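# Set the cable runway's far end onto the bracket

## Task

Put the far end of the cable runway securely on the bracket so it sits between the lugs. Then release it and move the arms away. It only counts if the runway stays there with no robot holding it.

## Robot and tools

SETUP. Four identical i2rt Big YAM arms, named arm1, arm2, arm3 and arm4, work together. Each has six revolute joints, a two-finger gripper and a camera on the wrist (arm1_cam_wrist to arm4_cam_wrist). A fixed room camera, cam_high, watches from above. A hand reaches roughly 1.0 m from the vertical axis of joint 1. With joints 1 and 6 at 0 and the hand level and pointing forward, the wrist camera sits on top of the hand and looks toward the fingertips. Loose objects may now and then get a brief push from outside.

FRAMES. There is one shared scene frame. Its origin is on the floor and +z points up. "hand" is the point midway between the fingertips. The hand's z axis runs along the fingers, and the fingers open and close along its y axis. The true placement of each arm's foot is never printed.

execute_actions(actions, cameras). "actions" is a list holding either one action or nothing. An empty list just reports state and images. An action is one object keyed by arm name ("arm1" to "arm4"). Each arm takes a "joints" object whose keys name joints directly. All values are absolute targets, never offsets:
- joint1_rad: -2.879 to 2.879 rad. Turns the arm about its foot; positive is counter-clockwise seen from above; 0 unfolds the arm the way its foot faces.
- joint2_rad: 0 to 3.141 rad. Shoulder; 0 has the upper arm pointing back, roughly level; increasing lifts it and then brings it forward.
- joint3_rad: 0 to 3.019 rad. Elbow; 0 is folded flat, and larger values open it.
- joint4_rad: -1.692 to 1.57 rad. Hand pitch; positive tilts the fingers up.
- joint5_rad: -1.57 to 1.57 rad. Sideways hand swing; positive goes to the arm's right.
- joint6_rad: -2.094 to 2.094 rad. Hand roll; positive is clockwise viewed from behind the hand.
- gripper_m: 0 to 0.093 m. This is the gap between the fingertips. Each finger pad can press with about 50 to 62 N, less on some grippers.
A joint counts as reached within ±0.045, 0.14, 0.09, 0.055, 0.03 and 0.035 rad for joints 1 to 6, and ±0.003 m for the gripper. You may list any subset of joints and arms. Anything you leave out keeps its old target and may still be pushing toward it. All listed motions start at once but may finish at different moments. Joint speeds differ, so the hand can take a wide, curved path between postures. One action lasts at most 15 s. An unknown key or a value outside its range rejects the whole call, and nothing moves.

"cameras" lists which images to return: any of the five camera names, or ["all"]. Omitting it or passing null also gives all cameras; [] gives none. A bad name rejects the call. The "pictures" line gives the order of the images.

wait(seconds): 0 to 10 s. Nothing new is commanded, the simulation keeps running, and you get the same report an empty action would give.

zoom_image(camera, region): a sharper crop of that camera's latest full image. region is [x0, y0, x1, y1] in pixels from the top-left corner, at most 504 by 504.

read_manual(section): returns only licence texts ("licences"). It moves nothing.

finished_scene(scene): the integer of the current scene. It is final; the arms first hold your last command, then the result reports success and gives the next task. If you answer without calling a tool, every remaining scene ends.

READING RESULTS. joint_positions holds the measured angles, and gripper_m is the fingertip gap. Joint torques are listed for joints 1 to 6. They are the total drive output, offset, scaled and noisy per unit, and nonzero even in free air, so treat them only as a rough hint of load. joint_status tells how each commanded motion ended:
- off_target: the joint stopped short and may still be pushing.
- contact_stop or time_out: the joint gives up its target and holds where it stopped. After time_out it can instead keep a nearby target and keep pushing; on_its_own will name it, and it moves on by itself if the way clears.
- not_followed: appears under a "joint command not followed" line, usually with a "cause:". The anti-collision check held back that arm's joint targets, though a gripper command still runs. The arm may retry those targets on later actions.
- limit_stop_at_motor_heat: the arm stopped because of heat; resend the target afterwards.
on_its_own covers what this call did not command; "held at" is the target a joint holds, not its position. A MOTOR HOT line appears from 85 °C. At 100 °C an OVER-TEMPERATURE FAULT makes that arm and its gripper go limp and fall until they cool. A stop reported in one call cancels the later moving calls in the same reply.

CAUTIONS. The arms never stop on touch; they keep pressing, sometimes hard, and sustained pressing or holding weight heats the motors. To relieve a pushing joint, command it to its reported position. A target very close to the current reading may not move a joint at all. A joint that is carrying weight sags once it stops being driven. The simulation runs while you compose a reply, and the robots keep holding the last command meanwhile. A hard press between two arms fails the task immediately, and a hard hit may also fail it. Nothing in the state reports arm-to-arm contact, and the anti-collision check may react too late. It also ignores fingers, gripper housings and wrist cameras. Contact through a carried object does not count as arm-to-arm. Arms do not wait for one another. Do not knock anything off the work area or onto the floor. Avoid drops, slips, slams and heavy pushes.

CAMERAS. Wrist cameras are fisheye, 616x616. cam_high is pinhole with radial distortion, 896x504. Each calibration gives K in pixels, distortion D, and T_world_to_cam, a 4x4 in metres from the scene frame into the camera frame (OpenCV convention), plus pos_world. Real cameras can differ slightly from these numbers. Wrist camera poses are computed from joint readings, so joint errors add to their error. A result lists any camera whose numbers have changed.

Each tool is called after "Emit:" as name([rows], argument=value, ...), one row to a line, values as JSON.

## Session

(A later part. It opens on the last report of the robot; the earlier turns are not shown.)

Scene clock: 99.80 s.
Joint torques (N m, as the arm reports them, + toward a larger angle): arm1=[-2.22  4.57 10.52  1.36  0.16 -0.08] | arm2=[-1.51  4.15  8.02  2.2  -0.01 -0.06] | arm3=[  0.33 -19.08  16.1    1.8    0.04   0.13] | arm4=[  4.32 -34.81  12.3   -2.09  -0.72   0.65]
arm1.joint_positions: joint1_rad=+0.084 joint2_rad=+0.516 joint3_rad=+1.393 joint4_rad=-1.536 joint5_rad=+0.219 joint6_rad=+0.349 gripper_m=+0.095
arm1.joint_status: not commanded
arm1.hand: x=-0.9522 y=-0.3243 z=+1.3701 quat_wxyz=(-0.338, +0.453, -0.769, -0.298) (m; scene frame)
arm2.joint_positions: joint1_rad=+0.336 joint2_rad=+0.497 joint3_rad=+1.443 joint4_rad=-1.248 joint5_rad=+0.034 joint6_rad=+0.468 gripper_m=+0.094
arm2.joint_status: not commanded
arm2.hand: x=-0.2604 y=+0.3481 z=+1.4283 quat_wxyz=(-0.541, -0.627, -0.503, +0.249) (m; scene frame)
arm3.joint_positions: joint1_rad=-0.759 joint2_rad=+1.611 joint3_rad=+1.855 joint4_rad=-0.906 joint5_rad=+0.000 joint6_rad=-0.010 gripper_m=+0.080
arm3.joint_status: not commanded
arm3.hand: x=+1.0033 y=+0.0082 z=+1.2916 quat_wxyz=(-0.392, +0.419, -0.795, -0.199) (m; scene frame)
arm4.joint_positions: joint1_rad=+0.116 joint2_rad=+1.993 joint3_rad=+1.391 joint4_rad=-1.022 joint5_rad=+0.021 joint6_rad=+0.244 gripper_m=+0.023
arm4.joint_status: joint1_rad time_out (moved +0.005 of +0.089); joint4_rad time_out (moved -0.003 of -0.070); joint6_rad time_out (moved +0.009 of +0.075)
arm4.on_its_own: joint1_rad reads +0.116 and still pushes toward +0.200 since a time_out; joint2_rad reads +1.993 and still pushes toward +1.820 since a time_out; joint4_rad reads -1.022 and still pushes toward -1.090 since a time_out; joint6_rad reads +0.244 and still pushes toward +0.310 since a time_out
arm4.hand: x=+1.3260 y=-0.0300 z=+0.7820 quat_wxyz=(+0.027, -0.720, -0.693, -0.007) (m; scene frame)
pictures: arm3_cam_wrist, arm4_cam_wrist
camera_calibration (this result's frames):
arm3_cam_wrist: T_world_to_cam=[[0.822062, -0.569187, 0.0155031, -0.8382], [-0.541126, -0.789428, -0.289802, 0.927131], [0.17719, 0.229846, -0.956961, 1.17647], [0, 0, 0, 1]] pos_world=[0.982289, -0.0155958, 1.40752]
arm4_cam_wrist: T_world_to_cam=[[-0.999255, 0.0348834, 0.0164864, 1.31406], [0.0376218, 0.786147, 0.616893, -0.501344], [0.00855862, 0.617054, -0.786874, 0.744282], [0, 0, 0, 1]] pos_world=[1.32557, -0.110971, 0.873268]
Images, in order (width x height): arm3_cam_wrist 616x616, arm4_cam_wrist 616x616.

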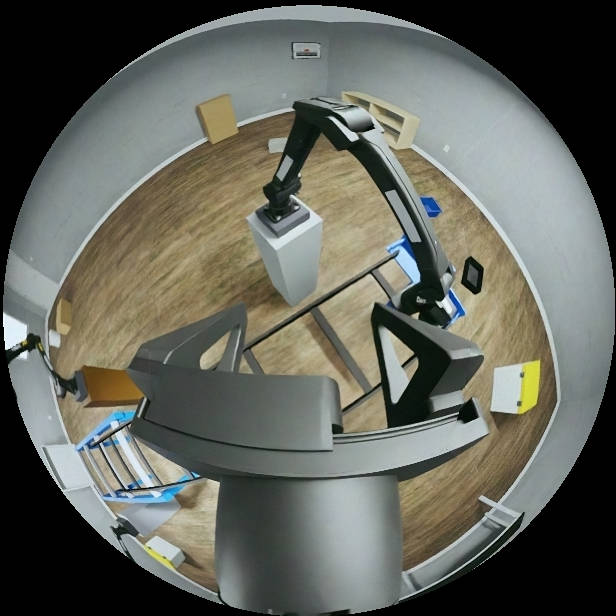

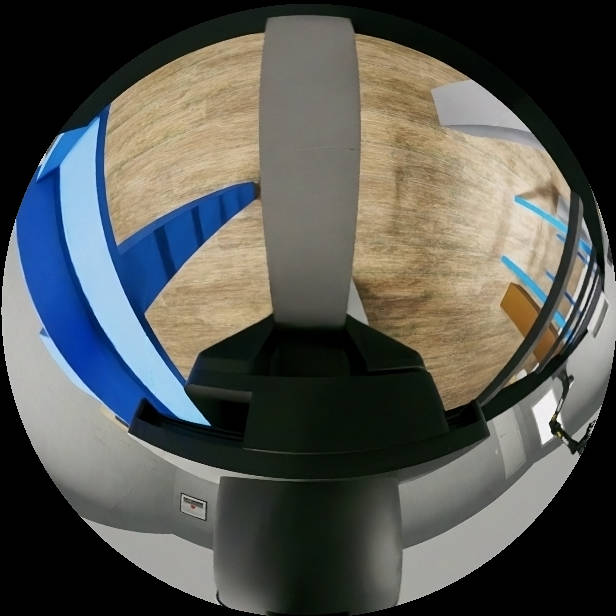

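Emit:
execute_actions([
  {"arm4":{"joints":{"joint1_rad":0.095,"joint2_rad":1.70,"joint6_rad":0.235}}},
], cameras=["arm4_cam_wrist","arm3_cam_wrist"])

Emit:
zoom_image(camera="arm4_cam_wrist", region=[10, 60, 190, 240])

Scene clock: 107.43 s.
Joint torques (N m, as the arm reports them, + toward a larger angle): arm1=[-2.08  4.24 10.51  1.31  0.14 -0.08] | arm2=[-1.59  4.07  8.02  2.22 -0.01 -0.06] | arm3=[  0.36 -19.09  16.1    1.8    0.04   0.13] | arm4=[ -1.96 -37.01  14.22  -0.54   0.12   0.01]
arm1.joint_positions: joint1_rad=+0.084 joint2_rad=+0.516 joint3_rad=+1.393 joint4_rad=-1.536 joint5_rad=+0.219 joint6_rad=+0.349 gripper_m=+0.095
arm1.joint_status: not commanded
arm1.hand: x=-0.9522 y=-0.3243 z=+1.3701 quat_wxyz=(-0.338, +0.453, -0.769, -0.298) (m; scene frame)
arm2.joint_positions: joint1_rad=+0.336 joint2_rad=+0.497 joint3_rad=+1.443 joint4_rad=-1.248 joint5_rad=+0.034 joint6_rad=+0.468 gripper_m=+0.094
arm2.joint_status: not commanded
arm2.hand: x=-0.2604 y=+0.3481 z=+1.4283 quat_wxyz=(-0.541, -0.627, -0.503, +0.249) (m; scene frame)
arm3.joint_positions: joint1_rad=-0.759 joint2_rad=+1.611 joint3_rad=+1.855 joint4_rad=-0.906 joint5_rad=+0.000 joint6_rad=-0.010 gripper_m=+0.080
arm3.joint_status: not commanded
arm3.hand: x=+1.0033 y=+0.0082 z=+1.2916 quat_wxyz=(-0.392, +0.419, -0.795, -0.199) (m; scene frame)
arm4.joint_positions: joint1_rad=+0.109 joint2_rad=+1.910 joint3_rad=+1.369 joint4_rad=-1.066 joint5_rad=-0.002 joint6_rad=+0.228 gripper_m=+0.023
arm4.joint_status: joint2_rad time_out (moved -0.082 of -0.293); the others done
arm4.on_its_own: joint2_rad reads +1.910 and still pushes toward +1.700 since a time_out
arm4.hand: x=+1.3238 y=-0.0199 z=+0.8181 quat_wxyz=(+0.014, -0.718, -0.696, -0.012) (m; scene frame)
pictures: arm3_cam_wrist, arm4_cam_wrist
camera_calibration (this result's frames):
arm3_cam_wrist: T_world_to_cam=[[0.822062, -0.569187, 0.0155031, -0.8382], [-0.541126, -0.789428, -0.289802, 0.927131], [0.17719, 0.229846, -0.956961, 1.17647], [0, 0, 0, 1]] pos_world=[0.982289, -0.0155958, 1.40752]
arm4_cam_wrist: T_world_to_cam=[[-0.999593, 0.0268314, -0.00965396, 1.33252], [0.0154353, 0.793793, 0.607992, -0.494633], [0.0239765, 0.607596, -0.793885, 0.751644], [0, 0, 0, 1]] pos_world=[1.32159, -0.0998129, 0.910316]
Images, in order (width x height): arm3_cam_wrist 616x616, arm4_cam_wrist 616x616.

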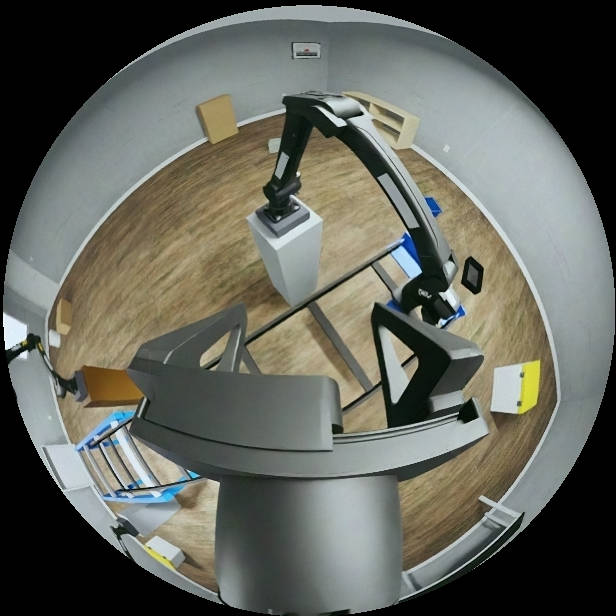

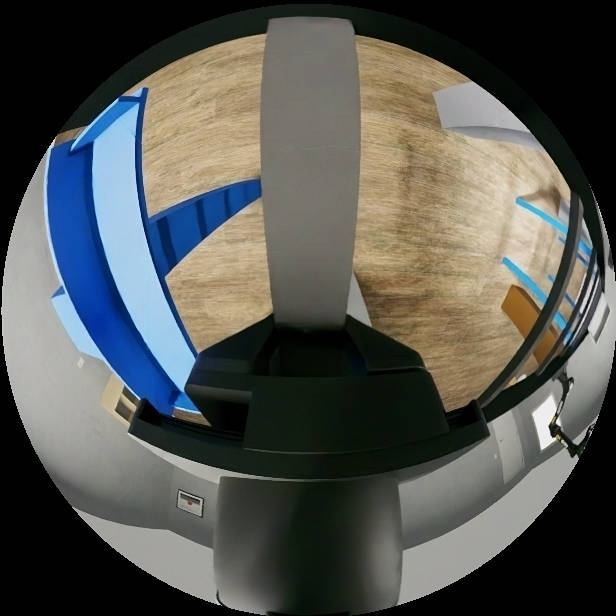

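Region (10, 60, 190, 240) of arm4_cam_wrist's 616x616 image, scaled by 2.800, with more detail than that image has.

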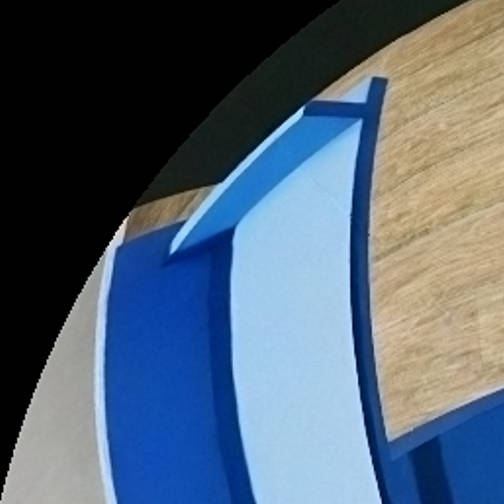

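Emit:
execute_actions([
  {"arm4":{"joints":{"joint1_rad":0.235,"joint4_rad":-0.95,"joint6_rad":0.35}}},
], cameras=["arm4_cam_wrist","arm3_cam_wrist"])

Emit:
zoom_image(camera="arm3_cam_wrist", region=[340, 205, 490, 355])

Scene clock: 120.07 s.
Joint torques (N m, as the arm reports them, + toward a larger angle): arm1=[-2.13  4.45 10.53  1.34  0.16 -0.08] | arm2=[-1.52  4.11  8.01  2.21 -0.01 -0.06] | arm3=[  0.36 -19.1   16.1    1.8    0.04   0.13] | arm4=[ -1.82 -36.8   15.83   1.26   0.18  -0.15]
arm1.joint_positions: joint1_rad=+0.084 joint2_rad=+0.516 joint3_rad=+1.393 joint4_rad=-1.536 joint5_rad=+0.219 joint6_rad=+0.349 gripper_m=+0.095
arm1.joint_status: not commanded
arm1.hand: x=-0.9522 y=-0.3243 z=+1.3701 quat_wxyz=(-0.338, +0.453, -0.769, -0.298) (m; scene frame)
arm2.joint_positions: joint1_rad=+0.336 joint2_rad=+0.497 joint3_rad=+1.443 joint4_rad=-1.248 joint5_rad=+0.034 joint6_rad=+0.468 gripper_m=+0.094
arm2.joint_status: not commanded
arm2.hand: x=-0.2604 y=+0.3481 z=+1.4283 quat_wxyz=(-0.541, -0.627, -0.503, +0.249) (m; scene frame)
arm3.joint_positions: joint1_rad=-0.759 joint2_rad=+1.611 joint3_rad=+1.855 joint4_rad=-0.906 joint5_rad=+0.000 joint6_rad=-0.010 gripper_m=+0.080
arm3.joint_status: not commanded
arm3.hand: x=+1.0033 y=+0.0082 z=+1.2916 quat_wxyz=(-0.392, +0.419, -0.795, -0.199) (m; scene frame)
arm4.joint_positions: joint1_rad=+0.246 joint2_rad=+1.910 joint3_rad=+1.346 joint4_rad=-0.972 joint5_rad=-0.003 joint6_rad=+0.358 gripper_m=+0.023
arm4.joint_status: all done
arm4.on_its_own: joint2_rad reads +1.910 and still pushes toward +1.700 since a time_out
arm4.hand: x=+1.3984 y=-0.0128 z=+0.8107 quat_wxyz=(-0.017, -0.715, -0.699, +0.005) (m; scene frame)
pictures: arm3_cam_wrist, arm4_cam_wrist
camera_calibration (this result's frames):
arm3_cam_wrist: T_world_to_cam=[[0.822062, -0.569187, 0.0155031, -0.8382], [-0.541126, -0.789428, -0.289802, 0.927131], [0.17719, 0.229846, -0.956961, 1.17647], [0, 0, 0, 1]] pos_world=[0.982289, -0.0155958, 1.40752]
arm4_cam_wrist: T_world_to_cam=[[-0.999352, 0.0189475, -0.0306085, 1.4234], [-0.00115127, 0.833016, 0.553247, -0.428833], [0.03598, 0.552924, -0.832454, 0.75347], [0, 0, 0, 1]] pos_world=[1.39487, -0.0863568, 0.908048]
Images, in order (width x height): arm3_cam_wrist 616x616, arm4_cam_wrist 616x616.

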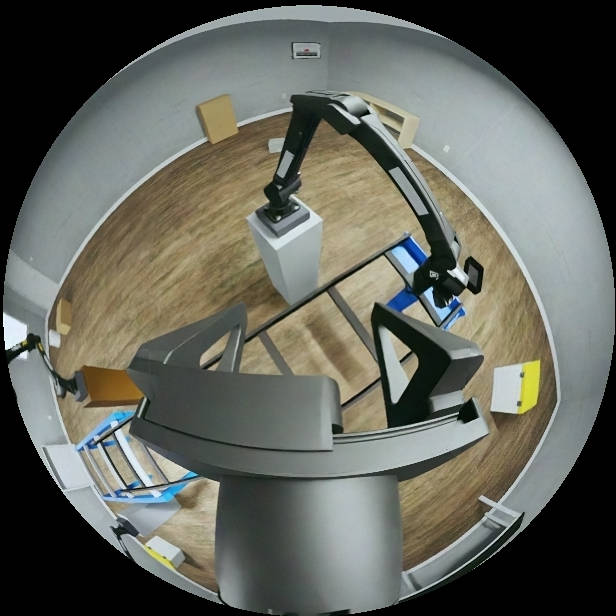

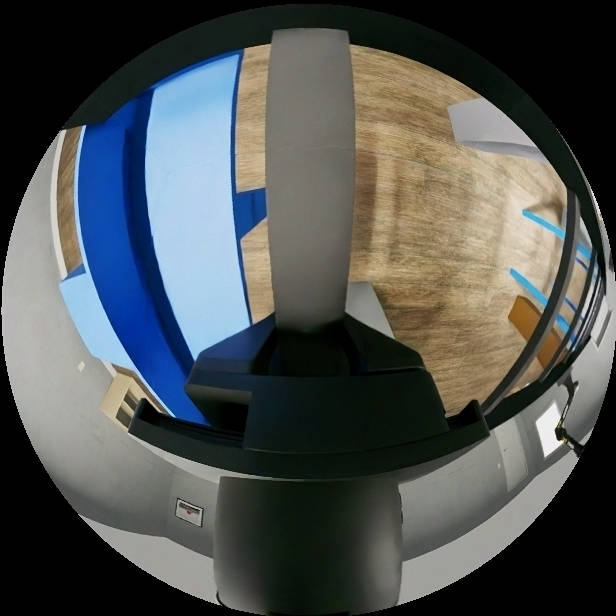

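Region (340, 205, 490, 355) of arm3_cam_wrist's 616x616 image, scaled by 3.360, with more detail than that image has.

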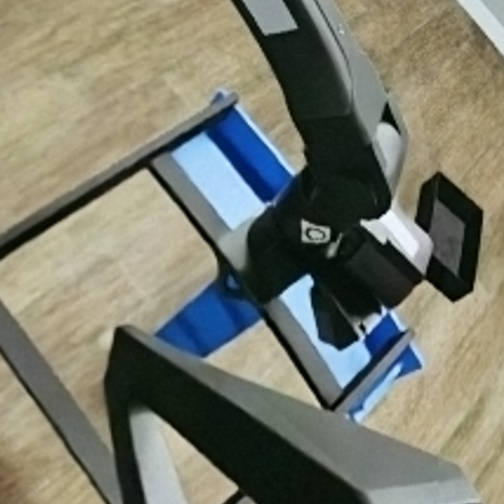

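Shift a bit more toward −y, then lower.

Emit:
execute_actions([
  {"arm4":{"joints":{"joint1_rad":0.21,"joint4_rad":-0.86}}},
], cameras=[])

Scene clock: 123.77 s.
Joint torques (N m, as the arm reports them, + toward a larger angle): arm1=[-2.12  4.37 10.46  1.4   0.15 -0.06] | arm2=[-1.54  4.08  8.05  2.21 -0.01 -0.06] | arm3=[  0.37 -19.12  16.12   1.8    0.04   0.13] | arm4=[ -1.86 -37.25  16.4    2.48   0.14   0.01]
arm1.joint_positions: joint1_rad=+0.084 joint2_rad=+0.516 joint3_rad=+1.393 joint4_rad=-1.536 joint5_rad=+0.219 joint6_rad=+0.349 gripper_m=+0.095
arm1.joint_status: not commanded
arm1.hand: x=-0.9522 y=-0.3243 z=+1.3701 quat_wxyz=(-0.338, +0.453, -0.769, -0.298) (m; scene frame)
arm2.joint_positions: joint1_rad=+0.336 joint2_rad=+0.497 joint3_rad=+1.443 joint4_rad=-1.248 joint5_rad=+0.034 joint6_rad=+0.468 gripper_m=+0.094
arm2.joint_status: not commanded
arm2.hand: x=-0.2604 y=+0.3481 z=+1.4283 quat_wxyz=(-0.541, -0.627, -0.503, +0.249) (m; scene frame)
arm3.joint_positions: joint1_rad=-0.759 joint2_rad=+1.611 joint3_rad=+1.855 joint4_rad=-0.906 joint5_rad=+0.000 joint6_rad=-0.010 gripper_m=+0.080
arm3.joint_status: not commanded
arm3.hand: x=+1.0033 y=+0.0082 z=+1.2916 quat_wxyz=(-0.392, +0.419, -0.795, -0.199) (m; scene frame)
arm4.joint_positions: joint1_rad=+0.222 joint2_rad=+1.911 joint3_rad=+1.339 joint4_rad=-0.915 joint5_rad=-0.002 joint6_rad=+0.343 gripper_m=+0.023
arm4.joint_status: all done
arm4.on_its_own: joint2_rad reads +1.911 and still pushes toward +1.700 since a time_out
arm4.hand: x=+1.3890 y=-0.0277 z=+0.8089 quat_wxyz=(-0.040, -0.718, -0.695, +0.017) (m; scene frame)
pictures: none
No camera images: the call's "cameras" was empty. Leave "cameras" out to get every camera's image.

Emit:
execute_actions([
  {"arm4":{"joints":{"joint2_rad":1.90,"joint4_rad":-0.88}}},
], cameras=["arm4_cam_wrist","arm3_cam_wrist"])

Emit:
zoom_image(camera="arm3_cam_wrist", region=[340, 205, 490, 355])

Scene clock: 132.43 s.
Joint torques (N m, as the arm reports them, + toward a larger angle): arm1=[-2.06  4.35 10.46  1.37  0.16 -0.06] | arm2=[-1.54  4.06  8.02  2.21 -0.01 -0.06] | arm3=[  0.3  -19.12  16.1    1.8    0.04   0.12] | arm4=[ -1.93 -27.06  15.59   0.93  -0.09   0.01]
arm1.joint_positions: joint1_rad=+0.084 joint2_rad=+0.516 joint3_rad=+1.393 joint4_rad=-1.536 joint5_rad=+0.219 joint6_rad=+0.349 gripper_m=+0.095
arm1.joint_status: not commanded
arm1.hand: x=-0.9522 y=-0.3243 z=+1.3701 quat_wxyz=(-0.338, +0.453, -0.769, -0.298) (m; scene frame)
arm2.joint_positions: joint1_rad=+0.336 joint2_rad=+0.497 joint3_rad=+1.443 joint4_rad=-1.248 joint5_rad=+0.034 joint6_rad=+0.468 gripper_m=+0.094
arm2.joint_status: not commanded
arm2.hand: x=-0.2604 y=+0.3481 z=+1.4283 quat_wxyz=(-0.541, -0.627, -0.503, +0.249) (m; scene frame)
arm3.joint_positions: joint1_rad=-0.759 joint2_rad=+1.611 joint3_rad=+1.855 joint4_rad=-0.906 joint5_rad=+0.000 joint6_rad=-0.010 gripper_m=+0.080
arm3.joint_status: not commanded
arm3.hand: x=+1.0033 y=+0.0082 z=+1.2916 quat_wxyz=(-0.392, +0.419, -0.795, -0.199) (m; scene frame)
arm4.joint_positions: joint1_rad=+0.222 joint2_rad=+1.986 joint3_rad=+1.345 joint4_rad=-0.892 joint5_rad=+0.005 joint6_rad=+0.343 gripper_m=+0.023
arm4.joint_status: all done
arm4.hand: x=+1.3876 y=-0.0261 z=+0.7714 quat_wxyz=(-0.017, -0.718, -0.695, +0.009) (m; scene frame)
pictures: arm3_cam_wrist, arm4_cam_wrist
camera_calibration (this result's frames):
arm3_cam_wrist: T_world_to_cam=[[0.822062, -0.569187, 0.0155031, -0.8382], [-0.541126, -0.789428, -0.289802, 0.927131], [0.17719, 0.229846, -0.956961, 1.17647], [0, 0, 0, 1]] pos_world=[0.982289, -0.0155958, 1.40752]
arm4_cam_wrist: T_world_to_cam=[[-0.9993, 0.028224, -0.0245693, 1.40714], [0.0101425, 0.836299, 0.548179, -0.407719], [0.0360191, 0.547546, -0.836, 0.731006], [0, 0, 0, 1]] pos_world=[1.38396, -0.0989994, 0.869197]
Images, in order (width x height): arm3_cam_wrist 616x616, arm4_cam_wrist 616x616.

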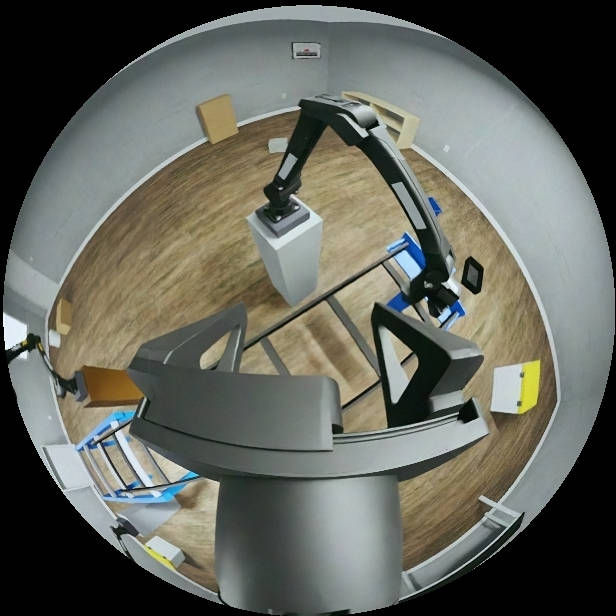

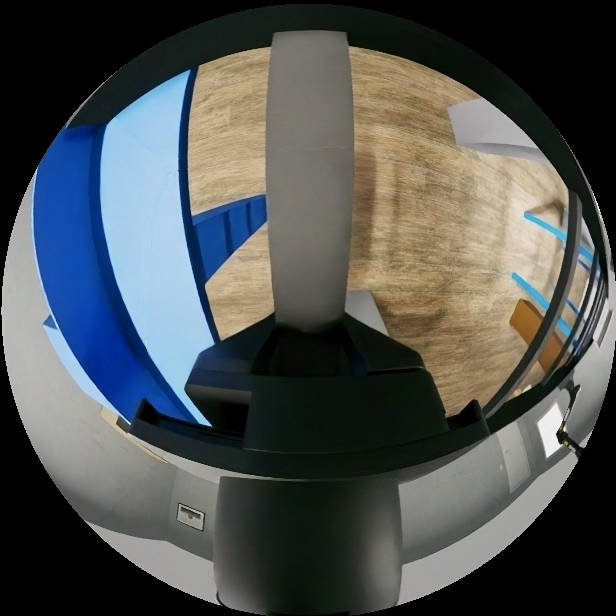

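Region (340, 205, 490, 355) of arm3_cam_wrist's 616x616 image, scaled by 3.360, with more detail than that image has.

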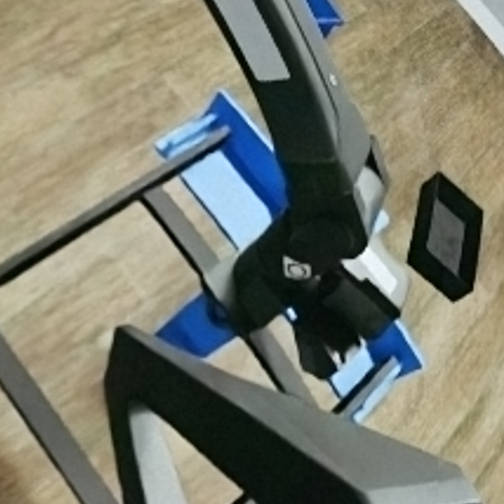

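Emit:
execute_actions([
  {"arm4":{"joints":{"joint1_rad":0.25,"joint2_rad":1.97,"joint3_rad":1.40}}},
], cameras=[])

Emit:
execute_actions([
  {"arm4":{"joints":{"joint1_rad":0.225,"joint3_rad":1.36,"gripper_m":0.045}}},
], cameras=[])

Emit:
execute_actions([
  {"arm4":{"joints":{"joint2_rad":0.9,"joint4_rad":-1.3}},"arm3":{"joints":{"joint1_rad":0.0,"joint2_rad":0.6,"joint3_rad":1.2}}},
], cameras=["arm4_cam_wrist","cam_high"])

Emit:
zoom_image(camera="arm4_cam_wrist", region=[230, 180, 410, 360])

Scene clock: 142.97 s.
Joint torques (N m, as the arm reports them, + toward a larger angle): arm1=[-2.18  4.4  10.5   1.39  0.16 -0.08] | arm2=[-1.52  4.08  8.03  2.21 -0.01 -0.06] | arm3=[  0.38 -19.04  16.11   1.81   0.04   0.13] | arm4=[  0.62 -21.35  10.91   0.89  -0.1    0.01]
arm1.joint_positions: joint1_rad=+0.084 joint2_rad=+0.516 joint3_rad=+1.393 joint4_rad=-1.536 joint5_rad=+0.219 joint6_rad=+0.349 gripper_m=+0.095
arm1.joint_status: not commanded
arm1.hand: x=-0.9522 y=-0.3243 z=+1.3701 quat_wxyz=(-0.338, +0.453, -0.769, -0.298) (m; scene frame)
arm2.joint_positions: joint1_rad=+0.336 joint2_rad=+0.497 joint3_rad=+1.443 joint4_rad=-1.248 joint5_rad=+0.034 joint6_rad=+0.468 gripper_m=+0.094
arm2.joint_status: not commanded
arm2.hand: x=-0.2604 y=+0.3481 z=+1.4283 quat_wxyz=(-0.541, -0.627, -0.503, +0.249) (m; scene frame)
arm3.joint_positions: joint1_rad=-0.759 joint2_rad=+1.611 joint3_rad=+1.855 joint4_rad=-0.906 joint5_rad=+0.000 joint6_rad=-0.010 gripper_m=+0.080
arm3.joint_status: not commanded
arm3.hand: x=+1.0033 y=+0.0082 z=+1.2916 quat_wxyz=(-0.392, +0.419, -0.795, -0.199) (m; scene frame)
arm4.joint_positions: joint1_rad=+0.222 joint2_rad=+1.989 joint3_rad=+1.345 joint4_rad=-0.893 joint5_rad=+0.005 joint6_rad=+0.343 gripper_m=+0.023
arm4.joint_status: all done
arm4.hand: x=+1.3875 y=-0.0253 z=+0.7696 quat_wxyz=(-0.015, -0.718, -0.696, +0.008) (m; scene frame)
pictures: none
No camera images: the call's "cameras" was empty. Leave "cameras" out to get every camera's image.

Scene clock: 143.63 s.
Joint torques (N m, as the arm reports them, + toward a larger angle): arm1=[-2.11  4.55 10.46  1.34  0.15 -0.08] | arm2=[-1.53  4.05  8.05  2.21 -0.01 -0.06] | arm3=[  0.35 -19.06  16.11   1.82   0.04   0.13] | arm4=[ -0.54 -20.22   8.21   0.84   0.01   0.  ]
arm1.joint_positions: joint1_rad=+0.084 joint2_rad=+0.516 joint3_rad=+1.393 joint4_rad=-1.536 joint5_rad=+0.219 joint6_rad=+0.349 gripper_m=+0.095
arm1.joint_status: not commanded
arm1.hand: x=-0.9522 y=-0.3243 z=+1.3701 quat_wxyz=(-0.338, +0.453, -0.769, -0.298) (m; scene frame)
arm2.joint_positions: joint1_rad=+0.336 joint2_rad=+0.497 joint3_rad=+1.443 joint4_rad=-1.248 joint5_rad=+0.034 joint6_rad=+0.468 gripper_m=+0.094
arm2.joint_status: not commanded
arm2.hand: x=-0.2604 y=+0.3481 z=+1.4283 quat_wxyz=(-0.541, -0.627, -0.503, +0.249) (m; scene frame)
arm3.joint_positions: joint1_rad=-0.759 joint2_rad=+1.611 joint3_rad=+1.855 joint4_rad=-0.906 joint5_rad=+0.000 joint6_rad=-0.010 gripper_m=+0.080
arm3.joint_status: not commanded
arm3.hand: x=+1.0033 y=+0.0082 z=+1.2916 quat_wxyz=(-0.392, +0.419, -0.795, -0.199) (m; scene frame)
arm4.joint_positions: joint1_rad=+0.222 joint2_rad=+1.977 joint3_rad=+1.343 joint4_rad=-0.890 joint5_rad=+0.002 joint6_rad=+0.343 gripper_m=+0.045
arm4.joint_status: all done
arm4.hand: x=+1.3885 y=-0.0268 z=+0.7754 quat_wxyz=(-0.022, -0.718, -0.695, +0.010) (m; scene frame)
pictures: none
No camera images: the call's "cameras" was empty. Leave "cameras" out to get every camera's image.

Scene clock: 145.40 s.
Joint torques (N m, as the arm reports them, + toward a larger angle): arm1=[-2.05  4.48 10.47  1.39  0.15 -0.08] | arm2=[-1.57  4.1   8.04  2.21 -0.01 -0.06] | arm3=[ 0.69  1.99 10.46  2.01  0.17  0.12] | arm4=[-0.91 -2.3   9.97  1.14  0.   -0.01]
arm1.joint_positions: joint1_rad=+0.084 joint2_rad=+0.516 joint3_rad=+1.393 joint4_rad=-1.536 joint5_rad=+0.219 joint6_rad=+0.349 gripper_m=+0.095
arm1.joint_status: not commanded
arm1.hand: x=-0.9522 y=-0.3243 z=+1.3701 quat_wxyz=(-0.338, +0.453, -0.769, -0.298) (m; scene frame)
arm2.joint_positions: joint1_rad=+0.336 joint2_rad=+0.497 joint3_rad=+1.443 joint4_rad=-1.248 joint5_rad=+0.034 joint6_rad=+0.468 gripper_m=+0.094
arm2.joint_status: not commanded
arm2.hand: x=-0.2604 y=+0.3481 z=+1.4283 quat_wxyz=(-0.541, -0.627, -0.503, +0.249) (m; scene frame)
arm3.joint_positions: joint1_rad=-0.012 joint2_rad=+0.590 joint3_rad=+1.203 joint4_rad=-0.906 joint5_rad=-0.003 joint6_rad=-0.009 gripper_m=+0.080
arm3.joint_status: all done
arm3.hand: x=+0.5783 y=-0.2490 z=+1.3892 quat_wxyz=(-0.395, +0.609, -0.524, -0.446) (m; scene frame)
arm4.joint_positions: joint1_rad=+0.222 joint2_rad=+0.894 joint3_rad=+1.343 joint4_rad=-1.290 joint5_rad=+0.002 joint6_rad=+0.343 gripper_m=+0.045
arm4.joint_status: all done
arm4.hand: x=+1.3233 y=+0.1705 z=+1.2464 quat_wxyz=(-0.321, -0.672, -0.649, +0.158) (m; scene frame)
pictures: arm4_cam_wrist, cam_high
camera_calibration (this result's frames):
arm4_cam_wrist: T_world_to_cam=[[-0.970553, -0.0591187, -0.23352, 1.58633], [-0.0406073, 0.995697, -0.0833023, -0.00485154], [0.23744, -0.0713667, -0.968777, 1.02727], [0, 0, 0, 1]] pos_world=[1.2955, 0.171925, 1.36523]
Images, in order (width x height): arm4_cam_wrist 616x616, cam_high 896x504.

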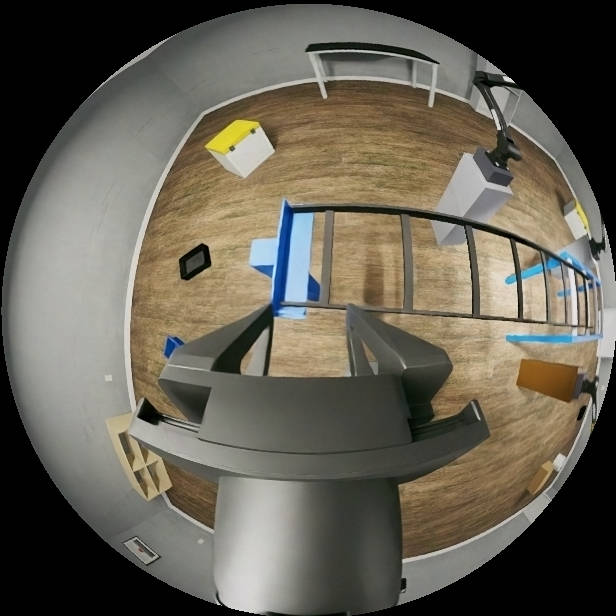

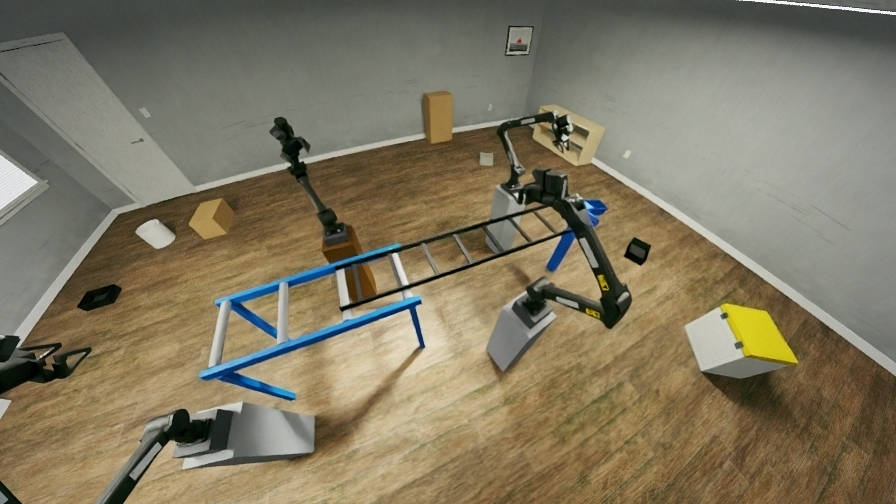

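Region (230, 180, 410, 360) of arm4_cam_wrist's 616x616 image, scaled by 2.800, with more detail than that image has.

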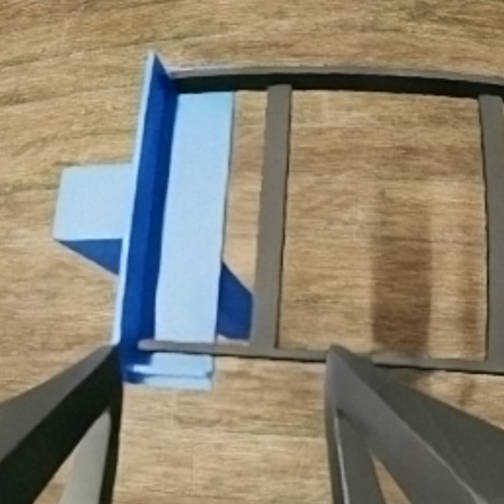

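Emit:
finished_scene(scene=2)

The scene is finished: the task was done.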